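# Slide the tape roll onto the rod

## Task

Get the roll of tape threaded onto the rod so that it stays there by itself, not only because the robot holds it. When left alone at the end, nothing the robot is touching may sink by more than about a fingernail's width. No motor of either hand may still read moving in hand_stopped_by at the end. Nothing may be put or knocked off the table.

## Robot and tools

Robot: a humanoid upper body on a stand past the table's -x edge, facing roughly +x, with two arms. left_arm carries a left hand on the +y side; right_arm carries a right hand on the -y side. Each hand has five fingers driven by six motors. A loose object may occasionally get a small push from outside.

World frame (all printed poses): z = 0 is the table top, +z up, +x away from the robot across the table, and the table's near edge is at x = 0.18 m. Shoulders sit about 0.28 m above the pelvis, 0.06 m forward, and 0.10 m to each side; a hand point reaches at most 0.62 m from its shoulder. The body may be slightly turned or tilted, and printed positions drift more at long reach.

Hand point frame: a point 0.05 m in front of the palm, where index pad and thumb tip meet in a pinch. Its +z runs along the straightened fingers (tips 0.06 to 0.07 m further), +y points out of the palm, +x runs across the palm toward the little finger on the right hand and toward the thumb on the left hand. A wrist bracket on the little-finger side sticks out 0.03 m past the point in +y and 0.11 m across the palm and can strike things.

Row layout (used by execute_actions and by move's target): 28 numbers, each in [-1, 1], always all 28 even if one arm idles. Order: left_arm dx, dy, dz, rx, ry, rz, then left_gripper little, ring, middle, index, thumb_bend, thumb_turn, force_limit, speed; then the same 14 for right_arm and right_gripper. dx..rz are an offset, not a pose: the target relative to the hand point's measured pose at the start of the action (for a call's first action, the last pose a result showed), expressed in that hand point's own axes. 1.0 equals 0.6 m of travel or 180 degrees; rx, ry, rz form one rotation vector. Every row in an action is measured from that same start, not from the row before. Per control step the commanded pose is clipped to 70 mm and 16 degrees from the measured one, so large offsets take several actions and position wins over orientation when both cannot be met.

Hand numbers are absolute targets, not offsets: for little, ring, middle, index and thumb_bend, +1 is straight/open and -1 fully curled; thumb_turn +1 sits beside the palm, -1 in front of it opposite the fingers. A pinch is roughly index -0.22, thumb_bend -0.75, thumb_turn -0.57. force_limit maps -1..+1 to about 0..10 N at the fingertip (0..15 N for the two thumb motors) and only stops closing motion. speed maps -1..+1 to near zero..full speed (full travel in 0.6 s); close at -0.9 or slower for a gentle grip. There is no 'no change' value: to keep a hand, resend its last eight numbers, or before any, its hand_measured six values plus hand_force_limit and hand_speed. A motor only starts when its target changes by at least 0.01. For a whole-hand wrap (objects 0.035 to 0.08 m across) turn the thumb in front of the palm before reaching.

Tools:
execute_actions(actions): a list of actions; each action is a table of up to 15 rows, one per 1/30 s step, with the last row held for the remaining steps (an action lasts 0.5 s). An empty list just returns state and images.
move(target, speed, blocking): target is one 28-number row as above, offsets from the last shown pose; each hand point travels a straight line there, all arms finishing together, 0.5 to 10 s. speed is path top speed in m/s, 0.002 to 0.5 (default 0.25); rotation capped at twice that in rad/s. It does not avoid obstacles or the other arm. blocking=false returns after 0.5 s while motion continues; then only wait or stop are accepted until a result shows it ended.
wait(seconds): 0 to 10 s, arms hold their last command.
stop(): brakes a running move; needs room.
zoom_image(camera, region): camera is cam_head, cam_high, cam_left_wrist or cam_right_wrist; region [x0, y0, x1, y1] in image pixels, top-left origin, at most 504x504.
show_instructions(): shows the reference pages.
finished_scene(scene): ends the scene numbered; irreversible and reports success.

Results: per arm, end_effector_position (m) and end_effector_quat_wxyz in the world frame; 'Hand target' lines give the pose the controller now drives toward. hand_measured, hand_stopped_by (moving, target, force, stalled, fault), hand_load_n (positive when pushed open), hand_force_limit, hand_speed, each in motor order. A lost grip shows as loads near 0. 'pose unreachable' means the clearance check altered that arm's command. A move adds a 'move:' line with its ending (done, off_target, moving, held, fault) and limits (paced = pose clipped, held = steps blocked, after which the arm may surge), plus distances to target. Images come from cam_head (504x504), cam_high (504x504), cam_left_wrist and cam_right_wrist (616x616 fisheye); calibration is given per camera.

Avoid: arms hitting or pressing on each other; joint torque over the limits (21.7 N m, wrist pitch/yaw 4.35 N m, held weight included) which freezes that arm for 10 s; motors overheating (warning at 90 °C, arm drops at 120 °C); fast contacts and targets pushed far past contact; drops, slips and anything leaving the table. Leave the hands settled, not stalled mid-move, before finishing.

Each tool is called after "Call:" in YAML: its name, and indented under it one key for each argument.

Reference images:

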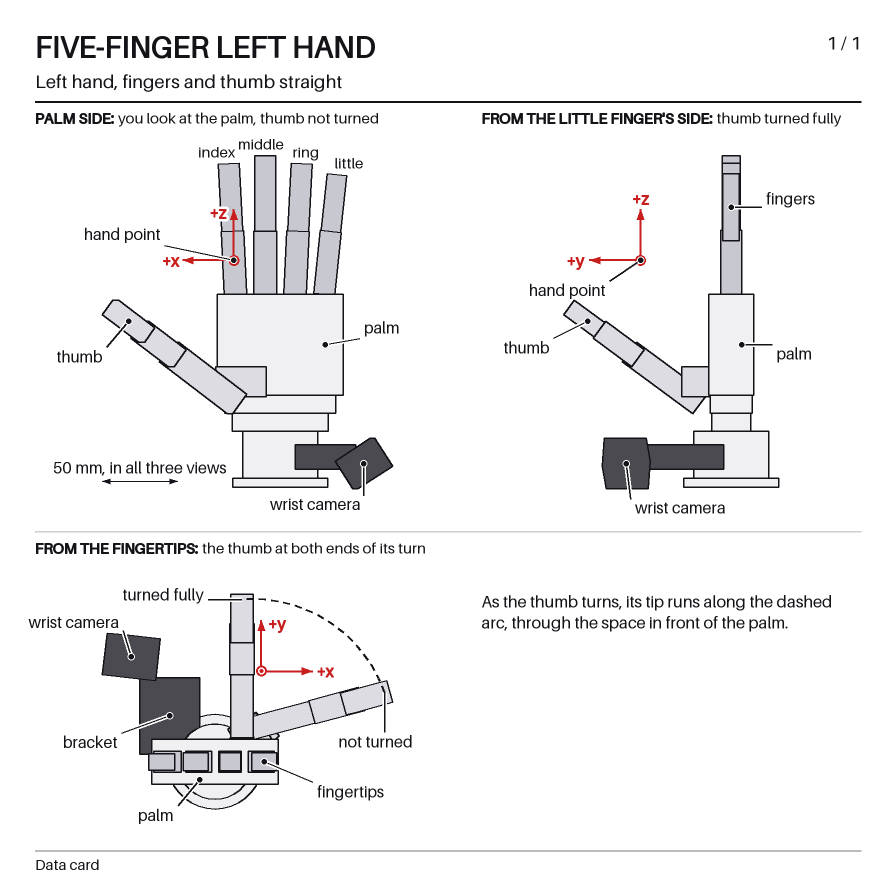

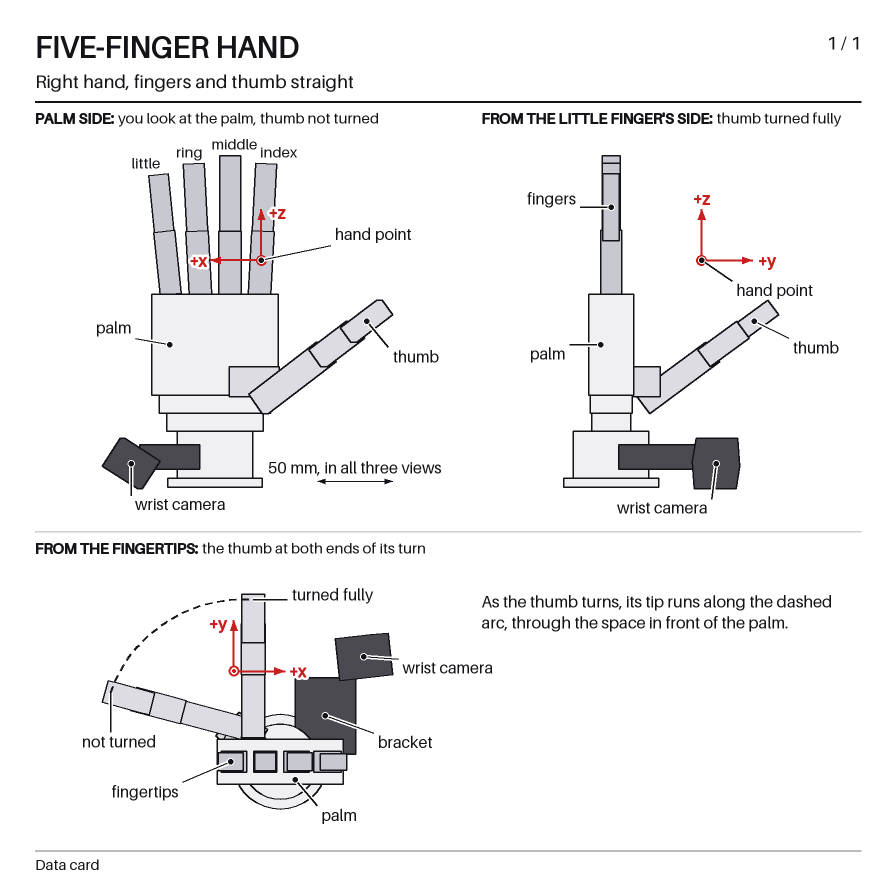

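## Session

I'll start by looking at the scene.

Call:
execute_actions:
  actions: []

Scene clock: 0.00 s.
left_arm: end_effector_position=(+0.2236, +0.1085, +0.3787) hand_measured=(+1.000, +1.000, +1.000, +1.000, +1.000, +1.000) hand_load_n=(+0.0, +0.0, +0.0, +0.0, +0.0, +0.0) hand_stopped_by=(target, target, target, target, target, target) hand_force_limit=0.00 hand_speed=-0.80 end_effector_quat_wxyz=(+0.111, +0.190, -0.160, +0.962) | right_arm: end_effector_position=(+0.1286, -0.0754, +0.3872) hand_measured=(+1.000, +1.000, +1.000, +1.000, +1.000, +1.000) hand_load_n=(+0.0, +0.0, +0.0, +0.0, +0.0, +0.0) hand_stopped_by=(target, target, target, target, target, target) hand_force_limit=0.00 hand_speed=-0.80 end_effector_quat_wxyz=(+0.955, -0.296, +0.017, -0.019)
Joint positions: left_arm=[-0.029  0.445  0.266 -0.444 -0.604 -0.873 -0.423] | right_arm=[-0.153 -0.529 -0.227 -0.587  0.404 -1.041  0.395]
Joint velocities: left_arm=[-0.014  0.003 -0.008  0.    -0.015  0.     0.   ] | right_arm=[0.008 0.008 0.011 0.002 0.02  0.    0.   ]
Hand target (left_arm): +0.224, +0.109, +0.379; +0.111, +0.190, -0.160, +0.962
Hand target (right_arm): +0.129, -0.075, +0.387; +0.955, -0.296, +0.017, -0.019

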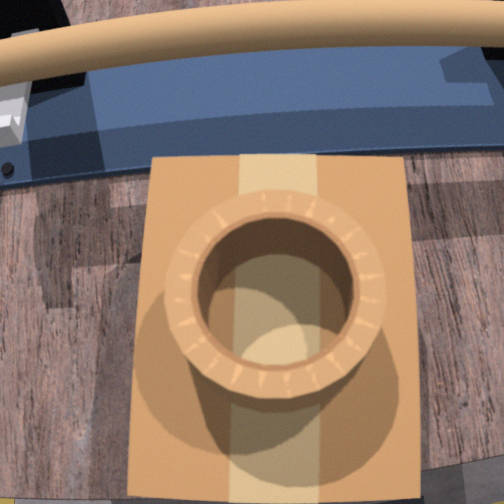

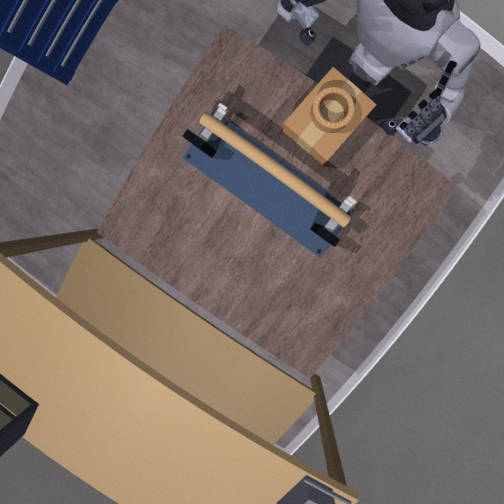

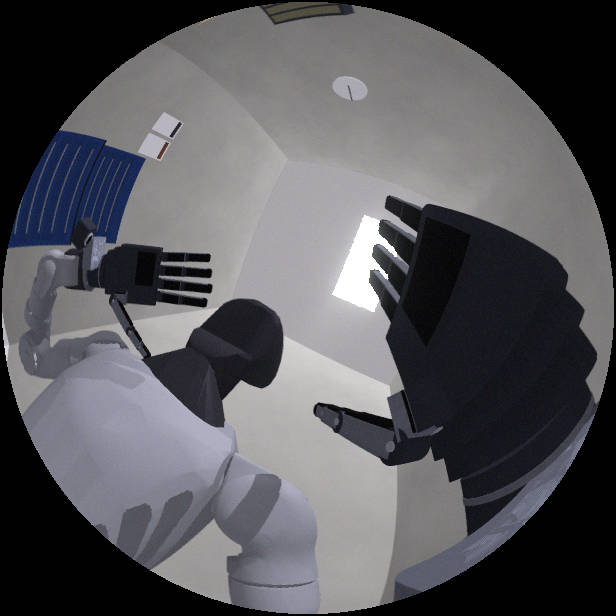

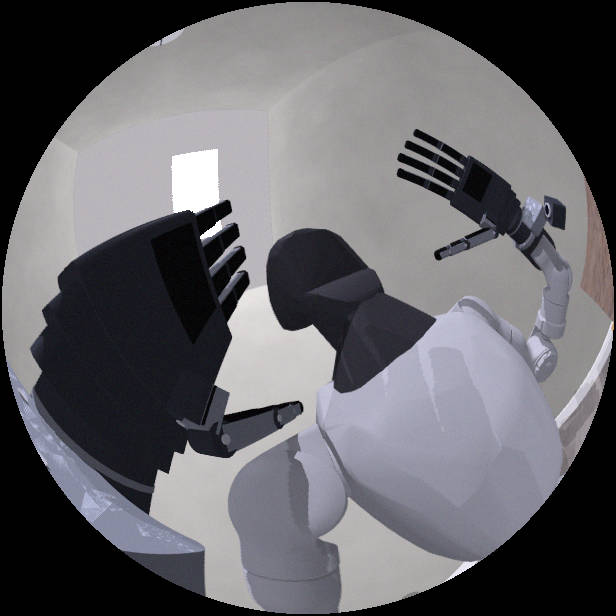

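Call:
zoom_image:
  camera: "cam_high"
  region: [170, 50, 400, 280]

Call:
zoom_image:
  camera: "cam_head"
  region: [0, 0, 504, 504]

Region (170, 50, 400, 280) of cam_high's 504x504 image, scaled by 2.191, with more detail than that image has.

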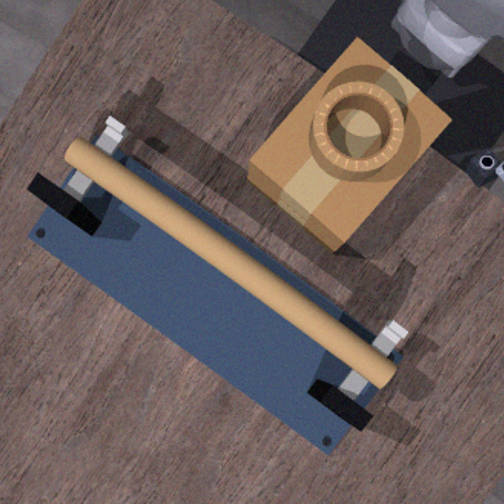

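Region (0, 0, 504, 504) of cam_head's 504x504 image, scaled by 1.000.

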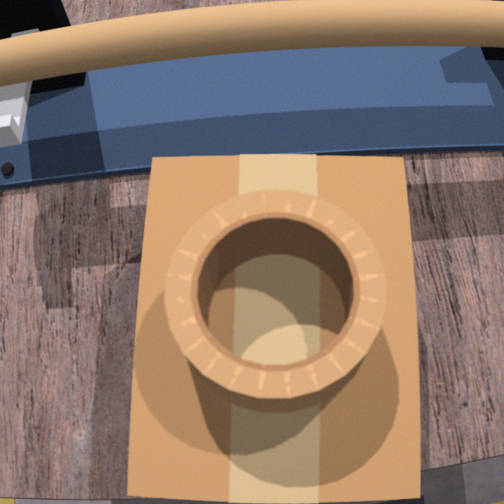

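Call:
zoom_image:
  camera: "cam_high"
  region: [175, 90, 255, 170]

Call:
zoom_image:
  camera: "cam_high"
  region: [295, 180, 375, 260]

Call:
zoom_image:
  camera: "cam_high"
  region: [275, 60, 385, 170]

Call:
zoom_image:
  camera: "cam_head"
  region: [0, 0, 200, 200]

Region (175, 90, 255, 170) of cam_high's 504x504 image, scaled by 6.300, with more detail than that image has.

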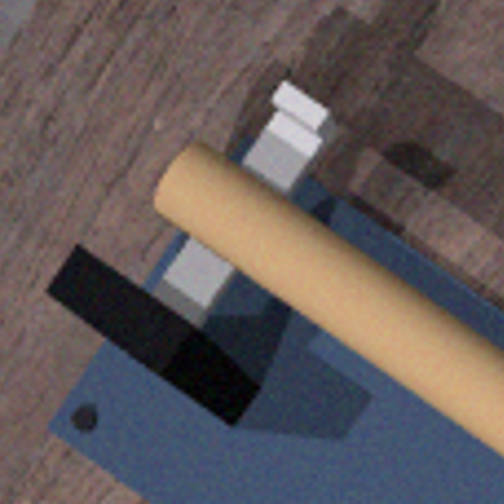

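Region (295, 180, 375, 260) of cam_high's 504x504 image, scaled by 6.300, with more detail than that image has.

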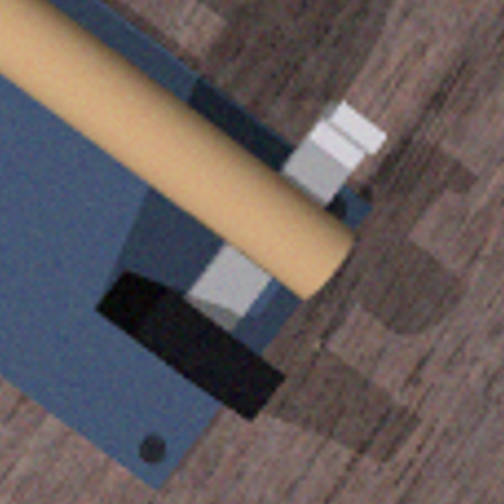

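Region (275, 60, 385, 170) of cam_high's 504x504 image, scaled by 4.582, with more detail than that image has.

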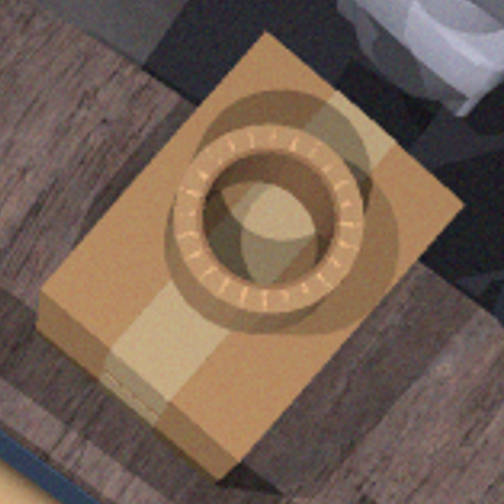

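Region (0, 0, 200, 200) of cam_head's 504x504 image, scaled by 2.520, with more detail than that image has.

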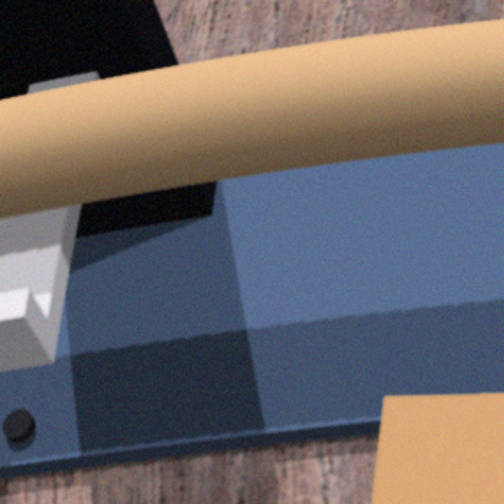

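Call:
zoom_image:
  camera: "cam_head"
  region: [384, 384, 504, 504]

Call:
zoom_image:
  camera: "cam_head"
  region: [0, 364, 140, 504]

Call:
zoom_image:
  camera: "cam_head"
  region: [304, 0, 504, 200]

Call:
zoom_image:
  camera: "cam_head"
  region: [150, 170, 400, 420]

Region (384, 384, 504, 504) of cam_head's 504x504 image, scaled by 4.200, with more detail than that image has.

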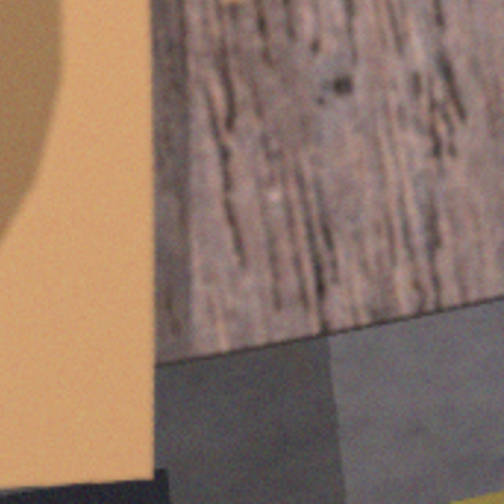

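Region (0, 364, 140, 504) of cam_head's 504x504 image, scaled by 3.600, with more detail than that image has.

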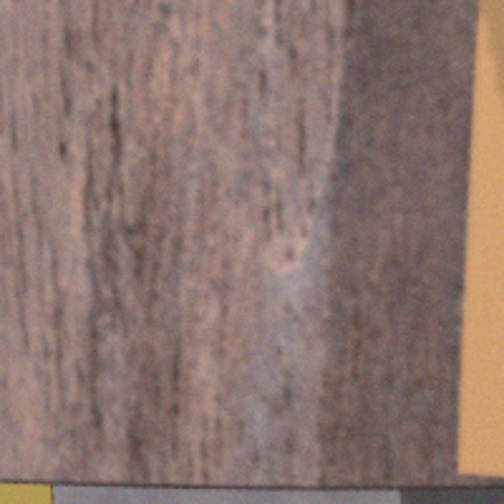

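Region (304, 0, 504, 200) of cam_head's 504x504 image, scaled by 2.520, with more detail than that image has.

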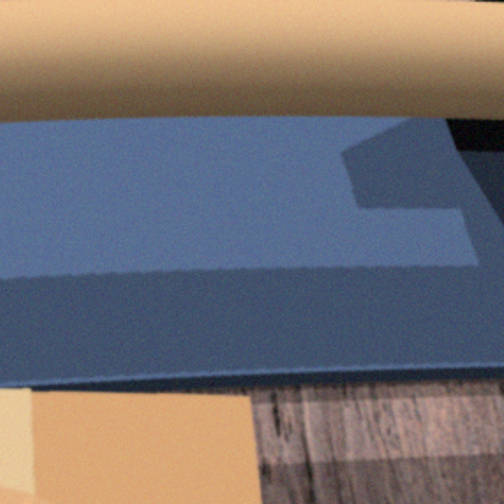

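Region (150, 170, 400, 420) of cam_head's 504x504 image, scaled by 2.016, with more detail than that image has.

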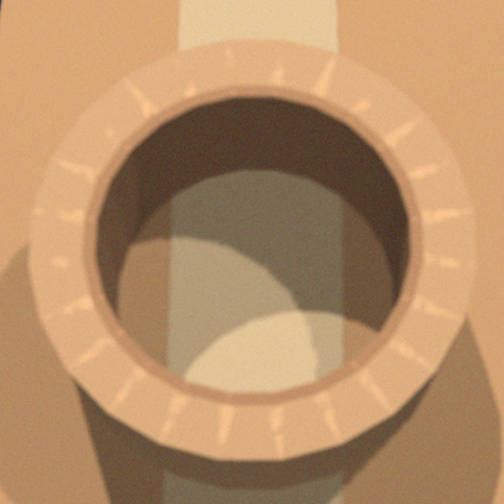

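Call:
zoom_image:
  camera: "cam_head"
  region: [200, 0, 300, 100]

Call:
zoom_image:
  camera: "cam_high"
  region: [250, 145, 300, 195]

Call:
zoom_image:
  camera: "cam_head"
  region: [0, 60, 100, 190]

Region (200, 0, 300, 100) of cam_head's 504x504 image, scaled by 5.040, with more detail than that image has.

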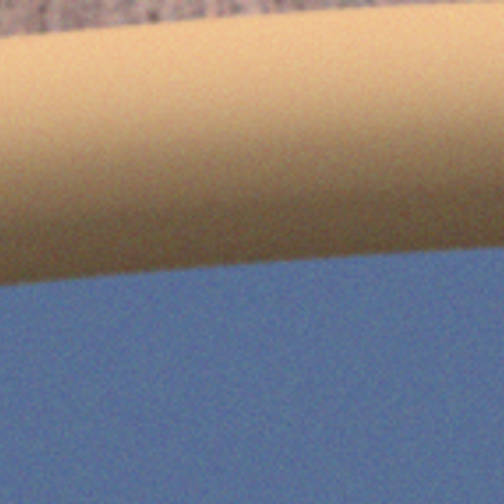

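Region (250, 145, 300, 195) of cam_high's 504x504 image, scaled by 10.080, with more detail than that image has.

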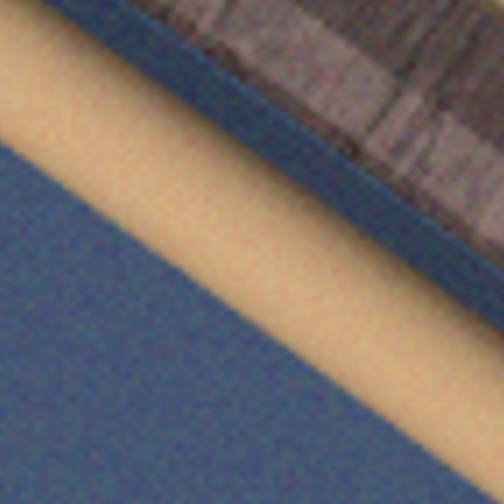

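Region (0, 60, 100, 190) of cam_head's 504x504 image, scaled by 3.877, with more detail than that image has; it fills the left 388 columns of this view, and the rest is white.

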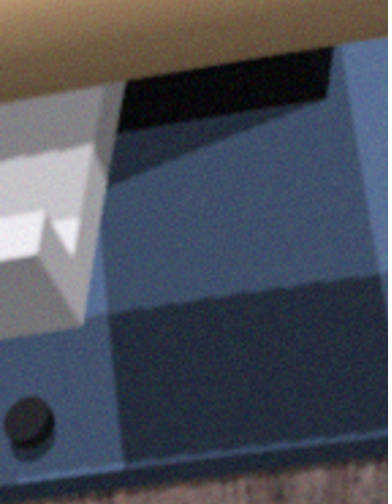

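Call:
move:
  target: [-0.5499, 0.0427, -0.0749, -0.3230, -0.5108, 0.2846, 0.8, 0.8, 0.8, 0.8, 1.0, -1.0, 0.5, 0.0, 0.2429, 0.0881, -0.2107, -0.4095, 0.1532, -0.0566, -1.0, -1.0, 0.25, 0.25, 0.0, -1.0, 0.5, 0.0]
  speed: 0.35

Scene clock: 123.60 s.
left_arm: end_effector_position=(+0.4968, +0.0319, +0.1870) hand_measured=(+0.800, +0.800, +0.800, +0.800, +1.000, -1.000) hand_load_n=(+0.0, +0.0, +0.0, +0.0, +0.0, +0.0) hand_stopped_by=(target, target, target, target, target, target) hand_force_limit=0.50 hand_speed=0.00 end_effector_quat_wxyz=(-0.331, +0.604, -0.648, +0.323) | right_arm: end_effector_position=(+0.2666, -0.1144, +0.2475) hand_measured=(-1.000, -1.000, +0.250, +0.250, +0.000, -1.000) hand_load_n=(+0.0, +0.0, +0.0, +0.0, +0.0, +0.0) hand_stopped_by=(target, target, target, target, target, target) hand_force_limit=0.50 hand_speed=0.00 end_effector_quat_wxyz=(-0.550, +0.791, -0.228, +0.141)
Joint positions: left_arm=[-1.605  0.718 -1.031  0.189  0.495  0.965 -1.007] | right_arm=[-0.524 -1.486 -0.04  -0.184  0.309 -0.748  0.791]
Joint velocities: left_arm=[ 0.    -0.009  0.008  0.008  0.023 -0.006 -0.012] | right_arm=[-0.006  0.     0.006 -0.003  0.029  0.     0.   ]
Hand target (left_arm): +0.497, +0.031, +0.188; -0.332, +0.603, -0.648, +0.324
Hand target (right_arm): +0.267, -0.116, +0.247; -0.547, +0.792, -0.230, +0.142
Off the commanded pose (left_arm): 0.023 m, 4 deg.
Off the commanded pose (right_arm): 0.006 m, 2 deg.
joint sent to its limit (left arm) — the command would take joint 1 (shoulder pitch) past its lower limit, so that joint was sent only as far as its limit.
move: off_target (left_arm, right_arm); limits=held; held on 1 of 108 steps (right_arm)
pose unreachable (right arm): on one or more control steps of this call, first in action 0 (counted from 0), this arm could not follow its commanded pose, so it was not sent that pose on those steps. It may still have moved: this result reports where it is.
cause: the commanded pose would bring a part of the arm (just beyond joint 7 (wrist yaw)) too close to the robot's own body.
camera_calibration (this result's frames):
cam_left_wrist: T_world_to_cam=[[0.57455, -0.00501149, 0.818454, -0.438366], [-0.458092, -0.830653, 0.316492, 0.193537], [0.678265, -0.556768, -0.479547, -0.104149], [0, 0, 0, 1]] pos_world=[0.411162, 0.100579, 0.247585]
cam_right_wrist: T_world_to_cam=[[-0.301197, -0.245565, -0.9214, 0.275619], [-0.952518, 0.0322787, 0.302766, 0.181877], [-0.0446072, 0.968843, -0.243627, 0.314132], [0, 0, 0, 1]] pos_world=[0.270269, -0.242533, 0.275421]

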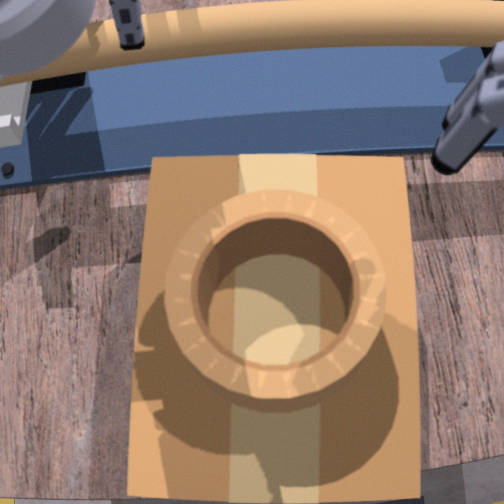

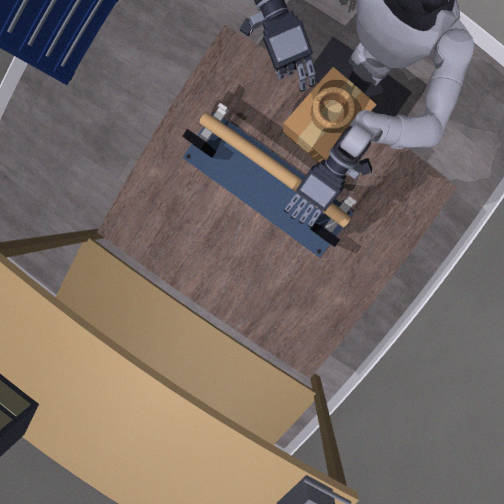

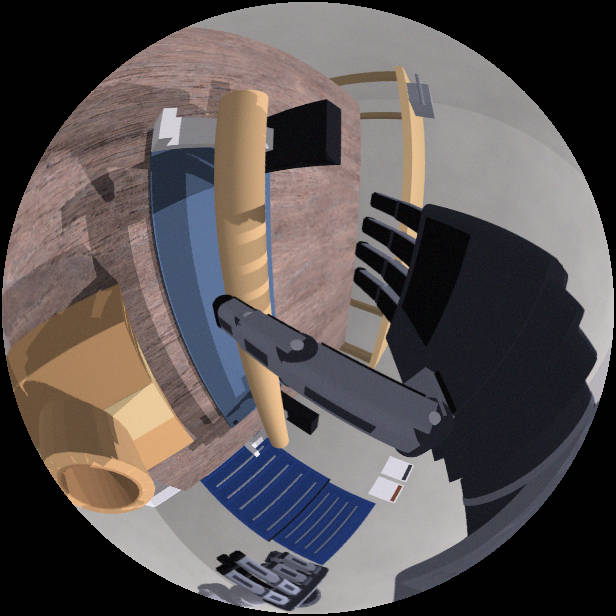

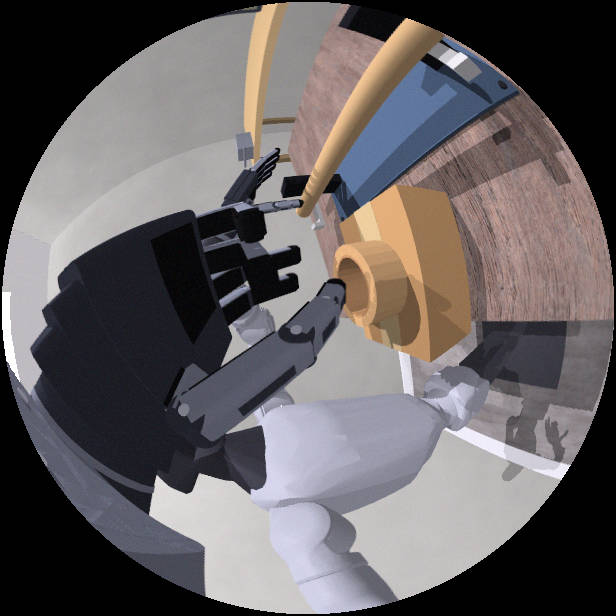

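Call:
zoom_image:
  camera: "cam_left_wrist"
  region: [140, 70, 360, 290]

Call:
zoom_image:
  camera: "cam_right_wrist"
  region: [200, 160, 480, 440]

Region (140, 70, 360, 290) of cam_left_wrist's 616x616 image, scaled by 2.291, with more detail than that image has.

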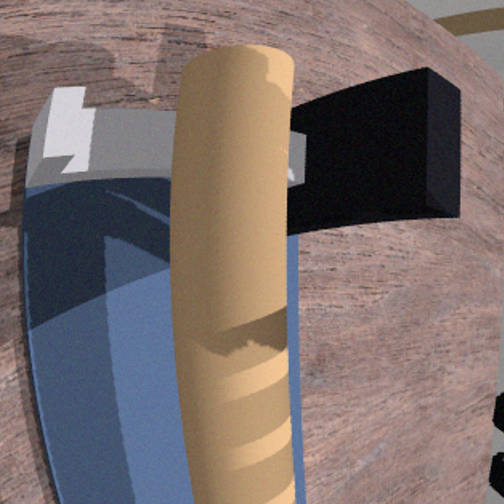

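Region (200, 160, 480, 440) of cam_right_wrist's 616x616 image, scaled by 1.800, with more detail than that image has.

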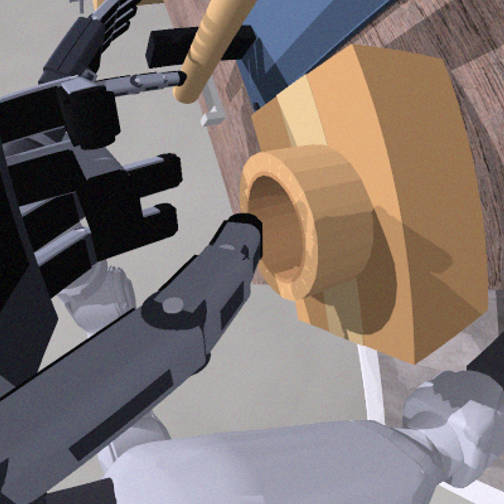

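Call:
move:
  target: [0.0032, 0.081, 0.0932, 0.0, 0.004, -0.0124, 0.8, 0.8, 0.8, 0.8, 1.0, -1.0, 0.5, 0.0, -0.0978, 0.0714, 0.0896, 0.0, 0.003, -0.0083, -1.0, -1.0, 0.25, 0.25, 0.0, -1.0, 0.5, 0.0]
  speed: 0.15

Scene clock: 184.37 s.
left_arm: end_effector_position=(+0.5142, +0.0351, +0.1148) hand_measured=(+0.800, +0.800, +0.800, +0.800, +1.000, -1.000) hand_load_n=(+0.0, +0.0, +0.0, +0.0, +0.0, +0.0) hand_stopped_by=(target, target, target, target, target, target) hand_force_limit=0.50 hand_speed=0.00 end_effector_quat_wxyz=(-0.321, +0.619, -0.635, +0.334) | right_arm: end_effector_position=(+0.2323, -0.0522, +0.1864) hand_measured=(-1.000, -1.000, +0.250, +0.250, +0.000, -1.000) hand_load_n=(+0.0, +0.0, +0.0, +0.0, +0.0, +0.0) hand_stopped_by=(target, target, target, target, target, target) hand_force_limit=0.50 hand_speed=0.00 end_effector_quat_wxyz=(-0.543, +0.796, -0.224, +0.142)
Joint positions: left_arm=[-1.391  0.608 -0.955  0.37   0.458  0.852 -0.716] | right_arm=[-0.298 -1.36  -0.011 -0.731 -0.05  -0.332  0.553]
Joint velocities: left_arm=[-0.012  0.005  0.    -0.006 -0.002  0.     0.   ] | right_arm=[-0.008  0.008 -0.015 -0.005 -0.009  0.001  0.   ]
Hand target (left_arm): +0.514, +0.034, +0.115; -0.320, +0.618, -0.634, +0.336
Hand target (right_arm): +0.233, -0.052, +0.187; -0.544, +0.796, -0.223, +0.143
Off the commanded pose (left_arm): 0.003 m, 1 deg.
Off the commanded pose (right_arm): 0.004 m, 1 deg.
move: off_target (right_arm)
camera_calibration (this result's frames):
cam_left_wrist: T_world_to_cam=[[0.574761, 0.0437257, 0.817152, -0.390887], [-0.439542, -0.825801, 0.353349, 0.213113], [0.690255, -0.562264, -0.455419, -0.157538], [0, 0, 0, 1]] pos_world=[0.42708, 0.104503, 0.172366]
cam_right_wrist: T_world_to_cam=[[-0.298453, -0.263476, -0.917336, 0.221956], [-0.953089, 0.0314494, 0.301052, 0.166119], [-0.0504704, 0.964153, -0.260503, 0.241799], [0, 0, 0, 1]] pos_world=[0.236773, -0.179875, 0.216587]

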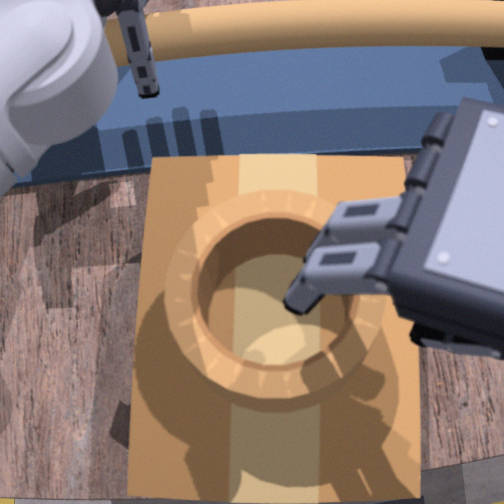

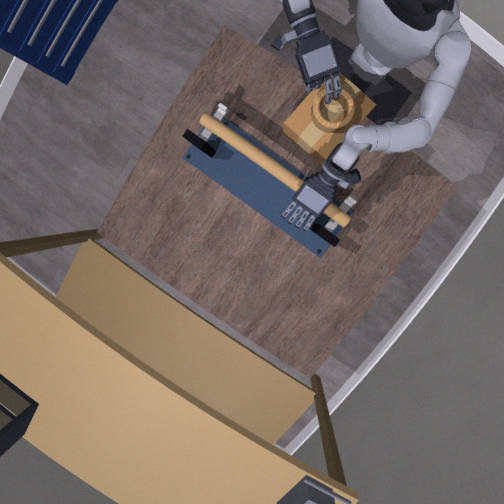

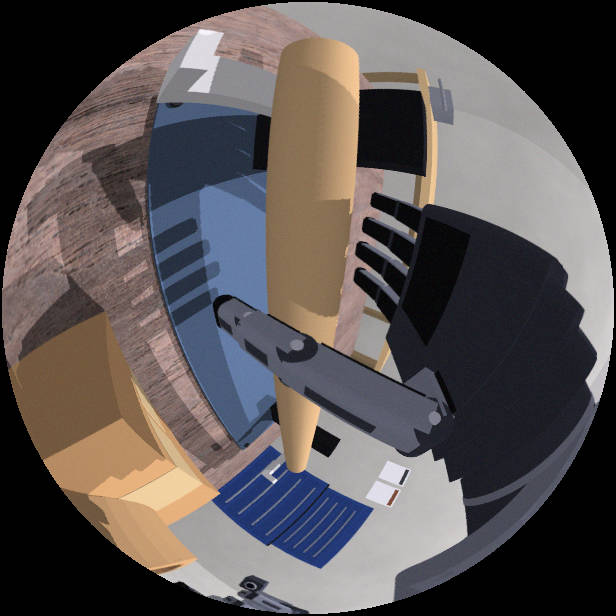

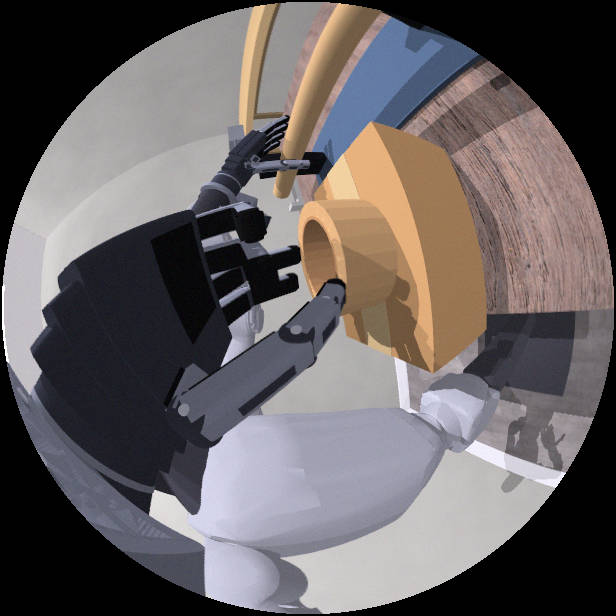

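Call:
zoom_image:
  camera: "cam_left_wrist"
  region: [230, 120, 430, 320]

Call:
zoom_image:
  camera: "cam_right_wrist"
  region: [240, 180, 420, 360]

Call:
zoom_image:
  camera: "cam_high"
  region: [285, 50, 385, 150]

Region (230, 120, 430, 320) of cam_left_wrist's 616x616 image, scaled by 2.520, with more detail than that image has.

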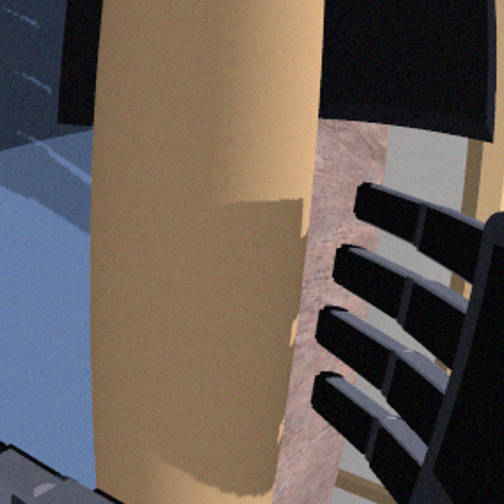

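Region (240, 180, 420, 360) of cam_right_wrist's 616x616 image, scaled by 2.800, with more detail than that image has.

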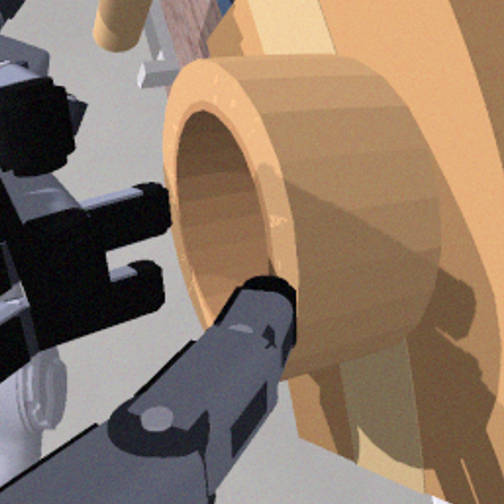

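Region (285, 50, 385, 150) of cam_high's 504x504 image, scaled by 5.040, with more detail than that image has.

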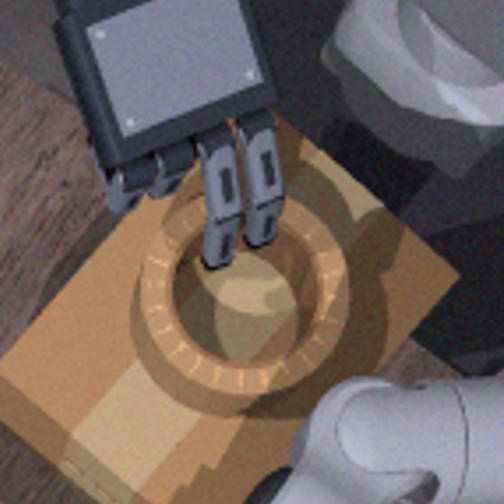

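Call:
move:
  target: [0.0, 0.045, 0.0367, 0.0, 0.0, 0.0, 0.8, 0.8, 0.8, 0.8, 1.0, -1.0, 0.5, 0.0, -0.002, 0.0727, 0.0245, 0.0, 0.0, 0.0, -1.0, -1.0, 0.25, 0.25, 0.0, -1.0, 0.5, 0.0]
  speed: 0.08

Scene clock: 224.87 s.
left_arm: end_effector_position=(+0.5164, +0.0373, +0.0798) hand_measured=(+0.800, +0.800, +0.800, +0.800, +1.000, -1.000) hand_load_n=(+0.0, +0.0, +0.0, +0.0, +0.0, +0.0) hand_stopped_by=(target, target, target, target, target, target) hand_force_limit=0.50 hand_speed=0.00 end_effector_quat_wxyz=(-0.323, +0.620, -0.633, +0.332) | right_arm: end_effector_position=(+0.2302, -0.0524, +0.1416) hand_measured=(-1.000, -1.000, +0.250, +0.250, +0.000, -1.000) hand_load_n=(+0.0, +0.0, +0.0, +0.0, +0.0, +0.0) hand_stopped_by=(target, target, target, target, target, target) hand_force_limit=0.50 hand_speed=0.00 end_effector_quat_wxyz=(-0.545, +0.796, -0.224, +0.140)
Joint positions: left_arm=[-1.311  0.55  -0.94   0.471  0.454  0.791 -0.592] | right_arm=[-0.22  -1.24   0.131 -0.673 -0.312 -0.409  0.451]
Joint velocities: left_arm=[-0.003 -0.005  0.011  0.011  0.006 -0.003  0.   ] | right_arm=[ 0.008 -0.02   0.008 -0.008 -0.002 -0.001 -0.001]
Hand target (left_arm): +0.517, +0.036, +0.080; -0.321, +0.620, -0.633, +0.334
Hand target (right_arm): +0.230, -0.052, +0.141; -0.545, +0.796, -0.224, +0.141
Off the commanded pose (left_arm): 0.002 m, 0 deg.
Off the commanded pose (right_arm): 0.002 m, 0 deg.
move: done
camera_calibration (this result's frames):
cam_left_wrist: T_world_to_cam=[[0.574002, 0.0455784, 0.817584, -0.363404], [-0.435266, -0.828728, 0.351787, 0.226271], [0.693588, -0.557793, -0.455853, -0.175611], [0, 0, 0, 1]] pos_world=[0.428884, 0.106126, 0.137461]
cam_right_wrist: T_world_to_cam=[[-0.299673, -0.260551, -0.917774, 0.180691], [-0.952599, 0.0288339, 0.302858, 0.177072], [-0.052447, 0.965029, -0.256841, 0.230122], [0, 0, 0, 1]] pos_world=[0.234896, -0.180101, 0.17131]

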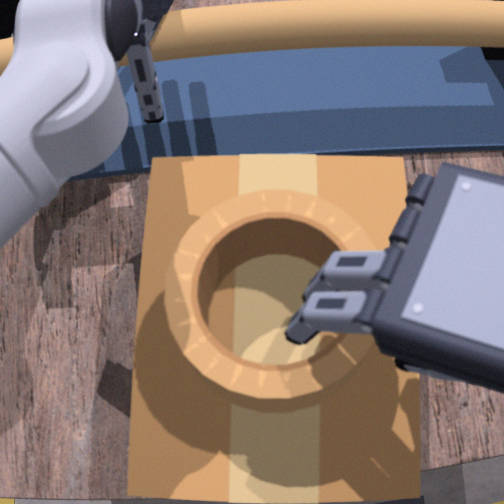

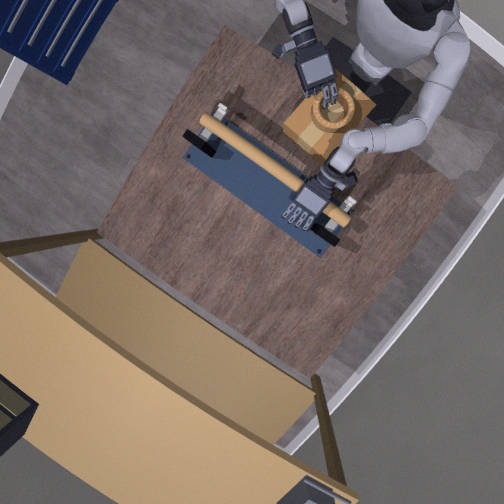

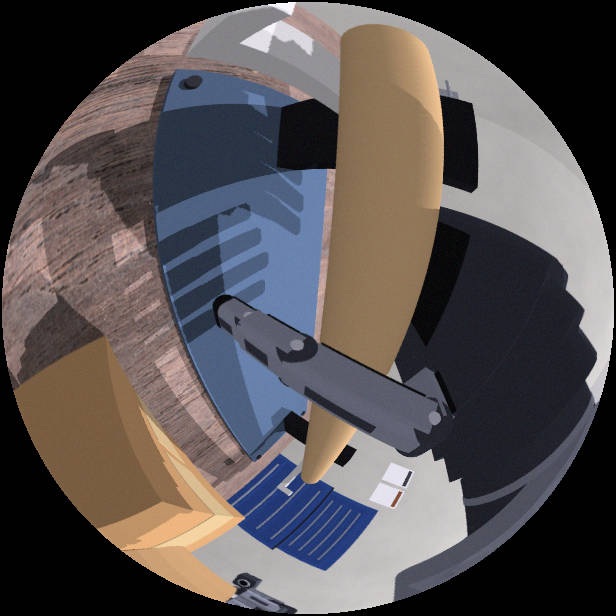

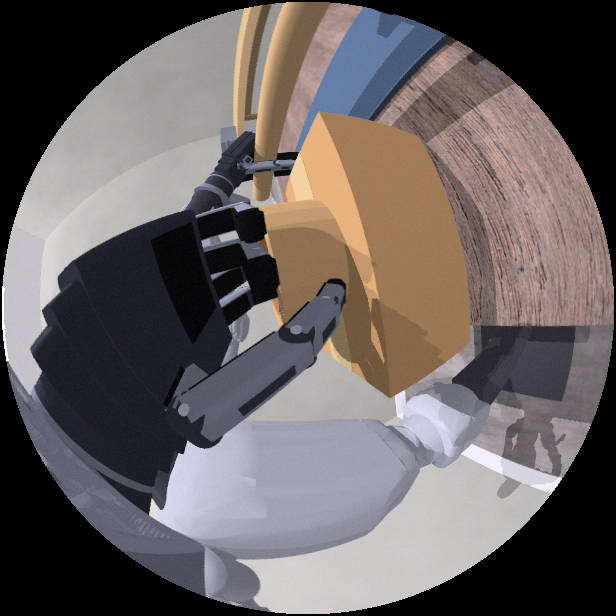

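Call:
zoom_image:
  camera: "cam_right_wrist"
  region: [220, 180, 400, 360]

Call:
zoom_image:
  camera: "cam_high"
  region: [270, 140, 380, 250]

Region (220, 180, 400, 360) of cam_right_wrist's 616x616 image, scaled by 2.800, with more detail than that image has.

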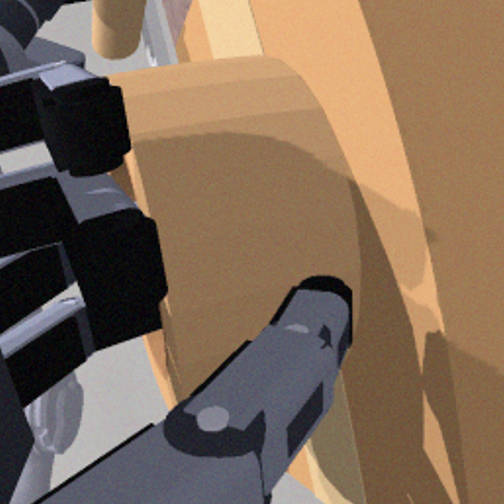

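Region (270, 140, 380, 250) of cam_high's 504x504 image, scaled by 4.582, with more detail than that image has.

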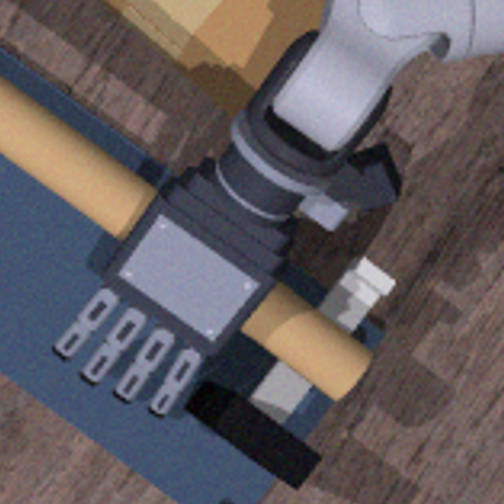

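Call:
move:
  target: [0.0, 0.0, 0.0, 0.0, 0.0, 0.0, -0.8, -0.8, -0.8, -0.8, -0.3, -1.0, 0.6, 0.0, 0.0, 0.0, 0.0, 0.0, 0.0, 0.0, -1.0, -1.0, -0.4, -0.4, -0.6, -1.0, 0.6, -0.7]
  speed: 0.05

Scene clock: 235.83 s.
left_arm: end_effector_position=(+0.5143, +0.0375, +0.0765) hand_measured=(-0.798, -0.798, -0.672, -0.800, +0.006, -1.000) hand_load_n=(+4.5, +4.0, +13.0, +0.0, +13.0, +1.5) hand_stopped_by=(target, target, force, target, force, target) hand_force_limit=0.60 hand_speed=0.00 end_effector_quat_wxyz=(-0.318, +0.623, -0.634, +0.330) | right_arm: end_effector_position=(+0.2300, -0.0523, +0.1415) hand_measured=(-1.000, -1.000, -0.078, -0.094, -0.200, -1.000) hand_load_n=(+0.0, +0.0, +10.0, +9.5, +12.0, +1.0) hand_stopped_by=(target, target, force, force, force, target) hand_force_limit=0.60 hand_speed=-0.70 end_effector_quat_wxyz=(-0.545, +0.796, -0.224, +0.140)
Joint positions: left_arm=[-1.306  0.549 -0.939  0.471  0.448  0.791 -0.594] | right_arm=[-0.22  -1.24   0.131 -0.673 -0.312 -0.409  0.451]
Joint velocities: left_arm=[-0.006 -0.003  0.008  0.    -0.009  0.     0.   ] | right_arm=[ 0.008 -0.002  0.003  0.006 -0.011  0.     0.   ]
Hand target (left_arm): +0.516, +0.037, +0.080; -0.323, +0.620, -0.633, +0.332
Hand target (right_arm): +0.230, -0.052, +0.142; -0.545, +0.796, -0.224, +0.140
Off the commanded pose (left_arm): 0.004 m, 1 deg.
Off the commanded pose (right_arm): 0.000 m, 0 deg.
move: off_target (left_arm)
camera_calibration (this result's frames):
cam_left_wrist: T_world_to_cam=[[0.583315, 0.0498373, 0.810716, -0.363988], [-0.429565, -0.828181, 0.359985, 0.223058], [0.689361, -0.55824, -0.461682, -0.172938], [0, 0, 0, 1]] pos_world=[0.427354, 0.106332, 0.134951]
cam_right_wrist: T_world_to_cam=[[-0.299837, -0.260873, -0.917629, 0.180563], [-0.952516, 0.0284164, 0.303159, 0.17689], [-0.0530103, 0.964955, -0.257007, 0.230224], [0, 0, 0, 1]] pos_world=[0.234835, -0.180078, 0.171233]

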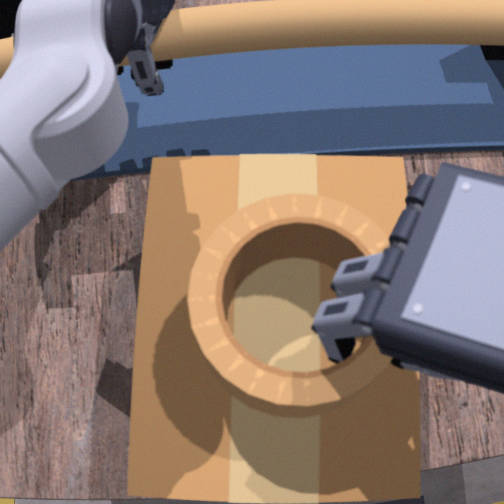

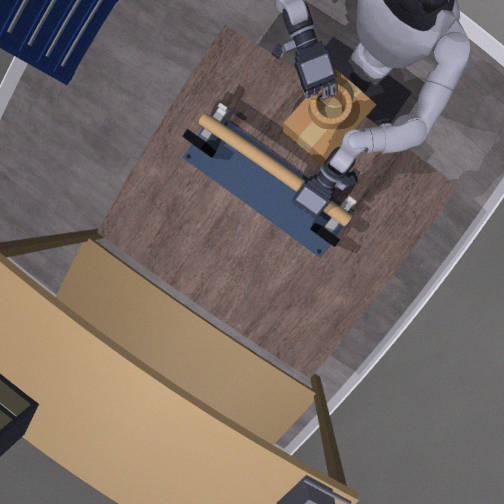

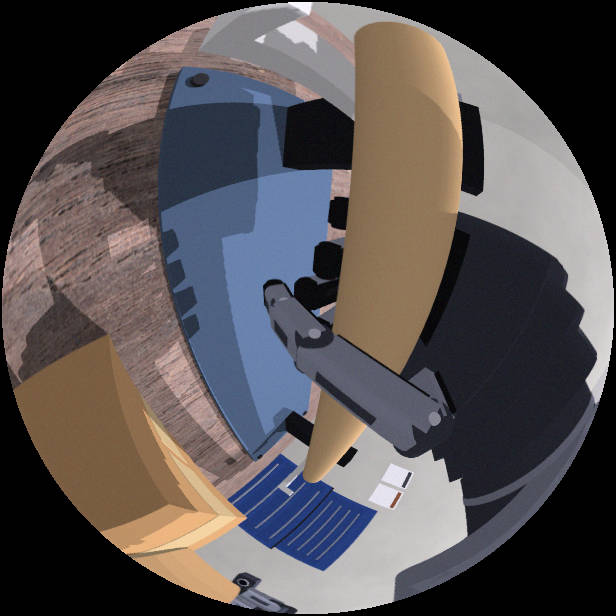

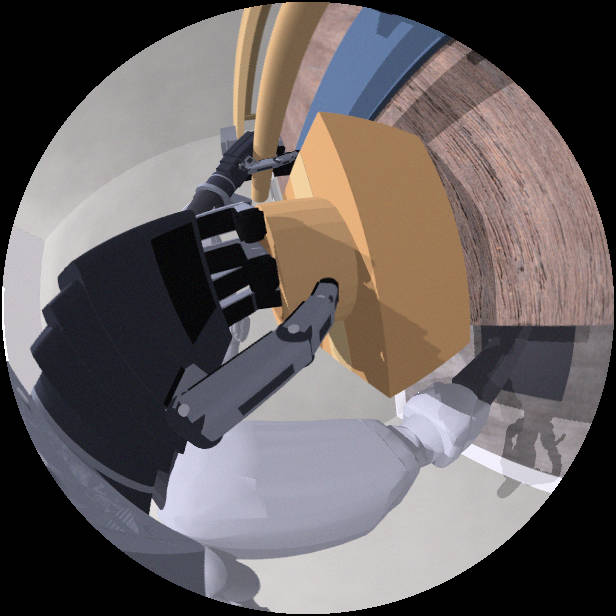

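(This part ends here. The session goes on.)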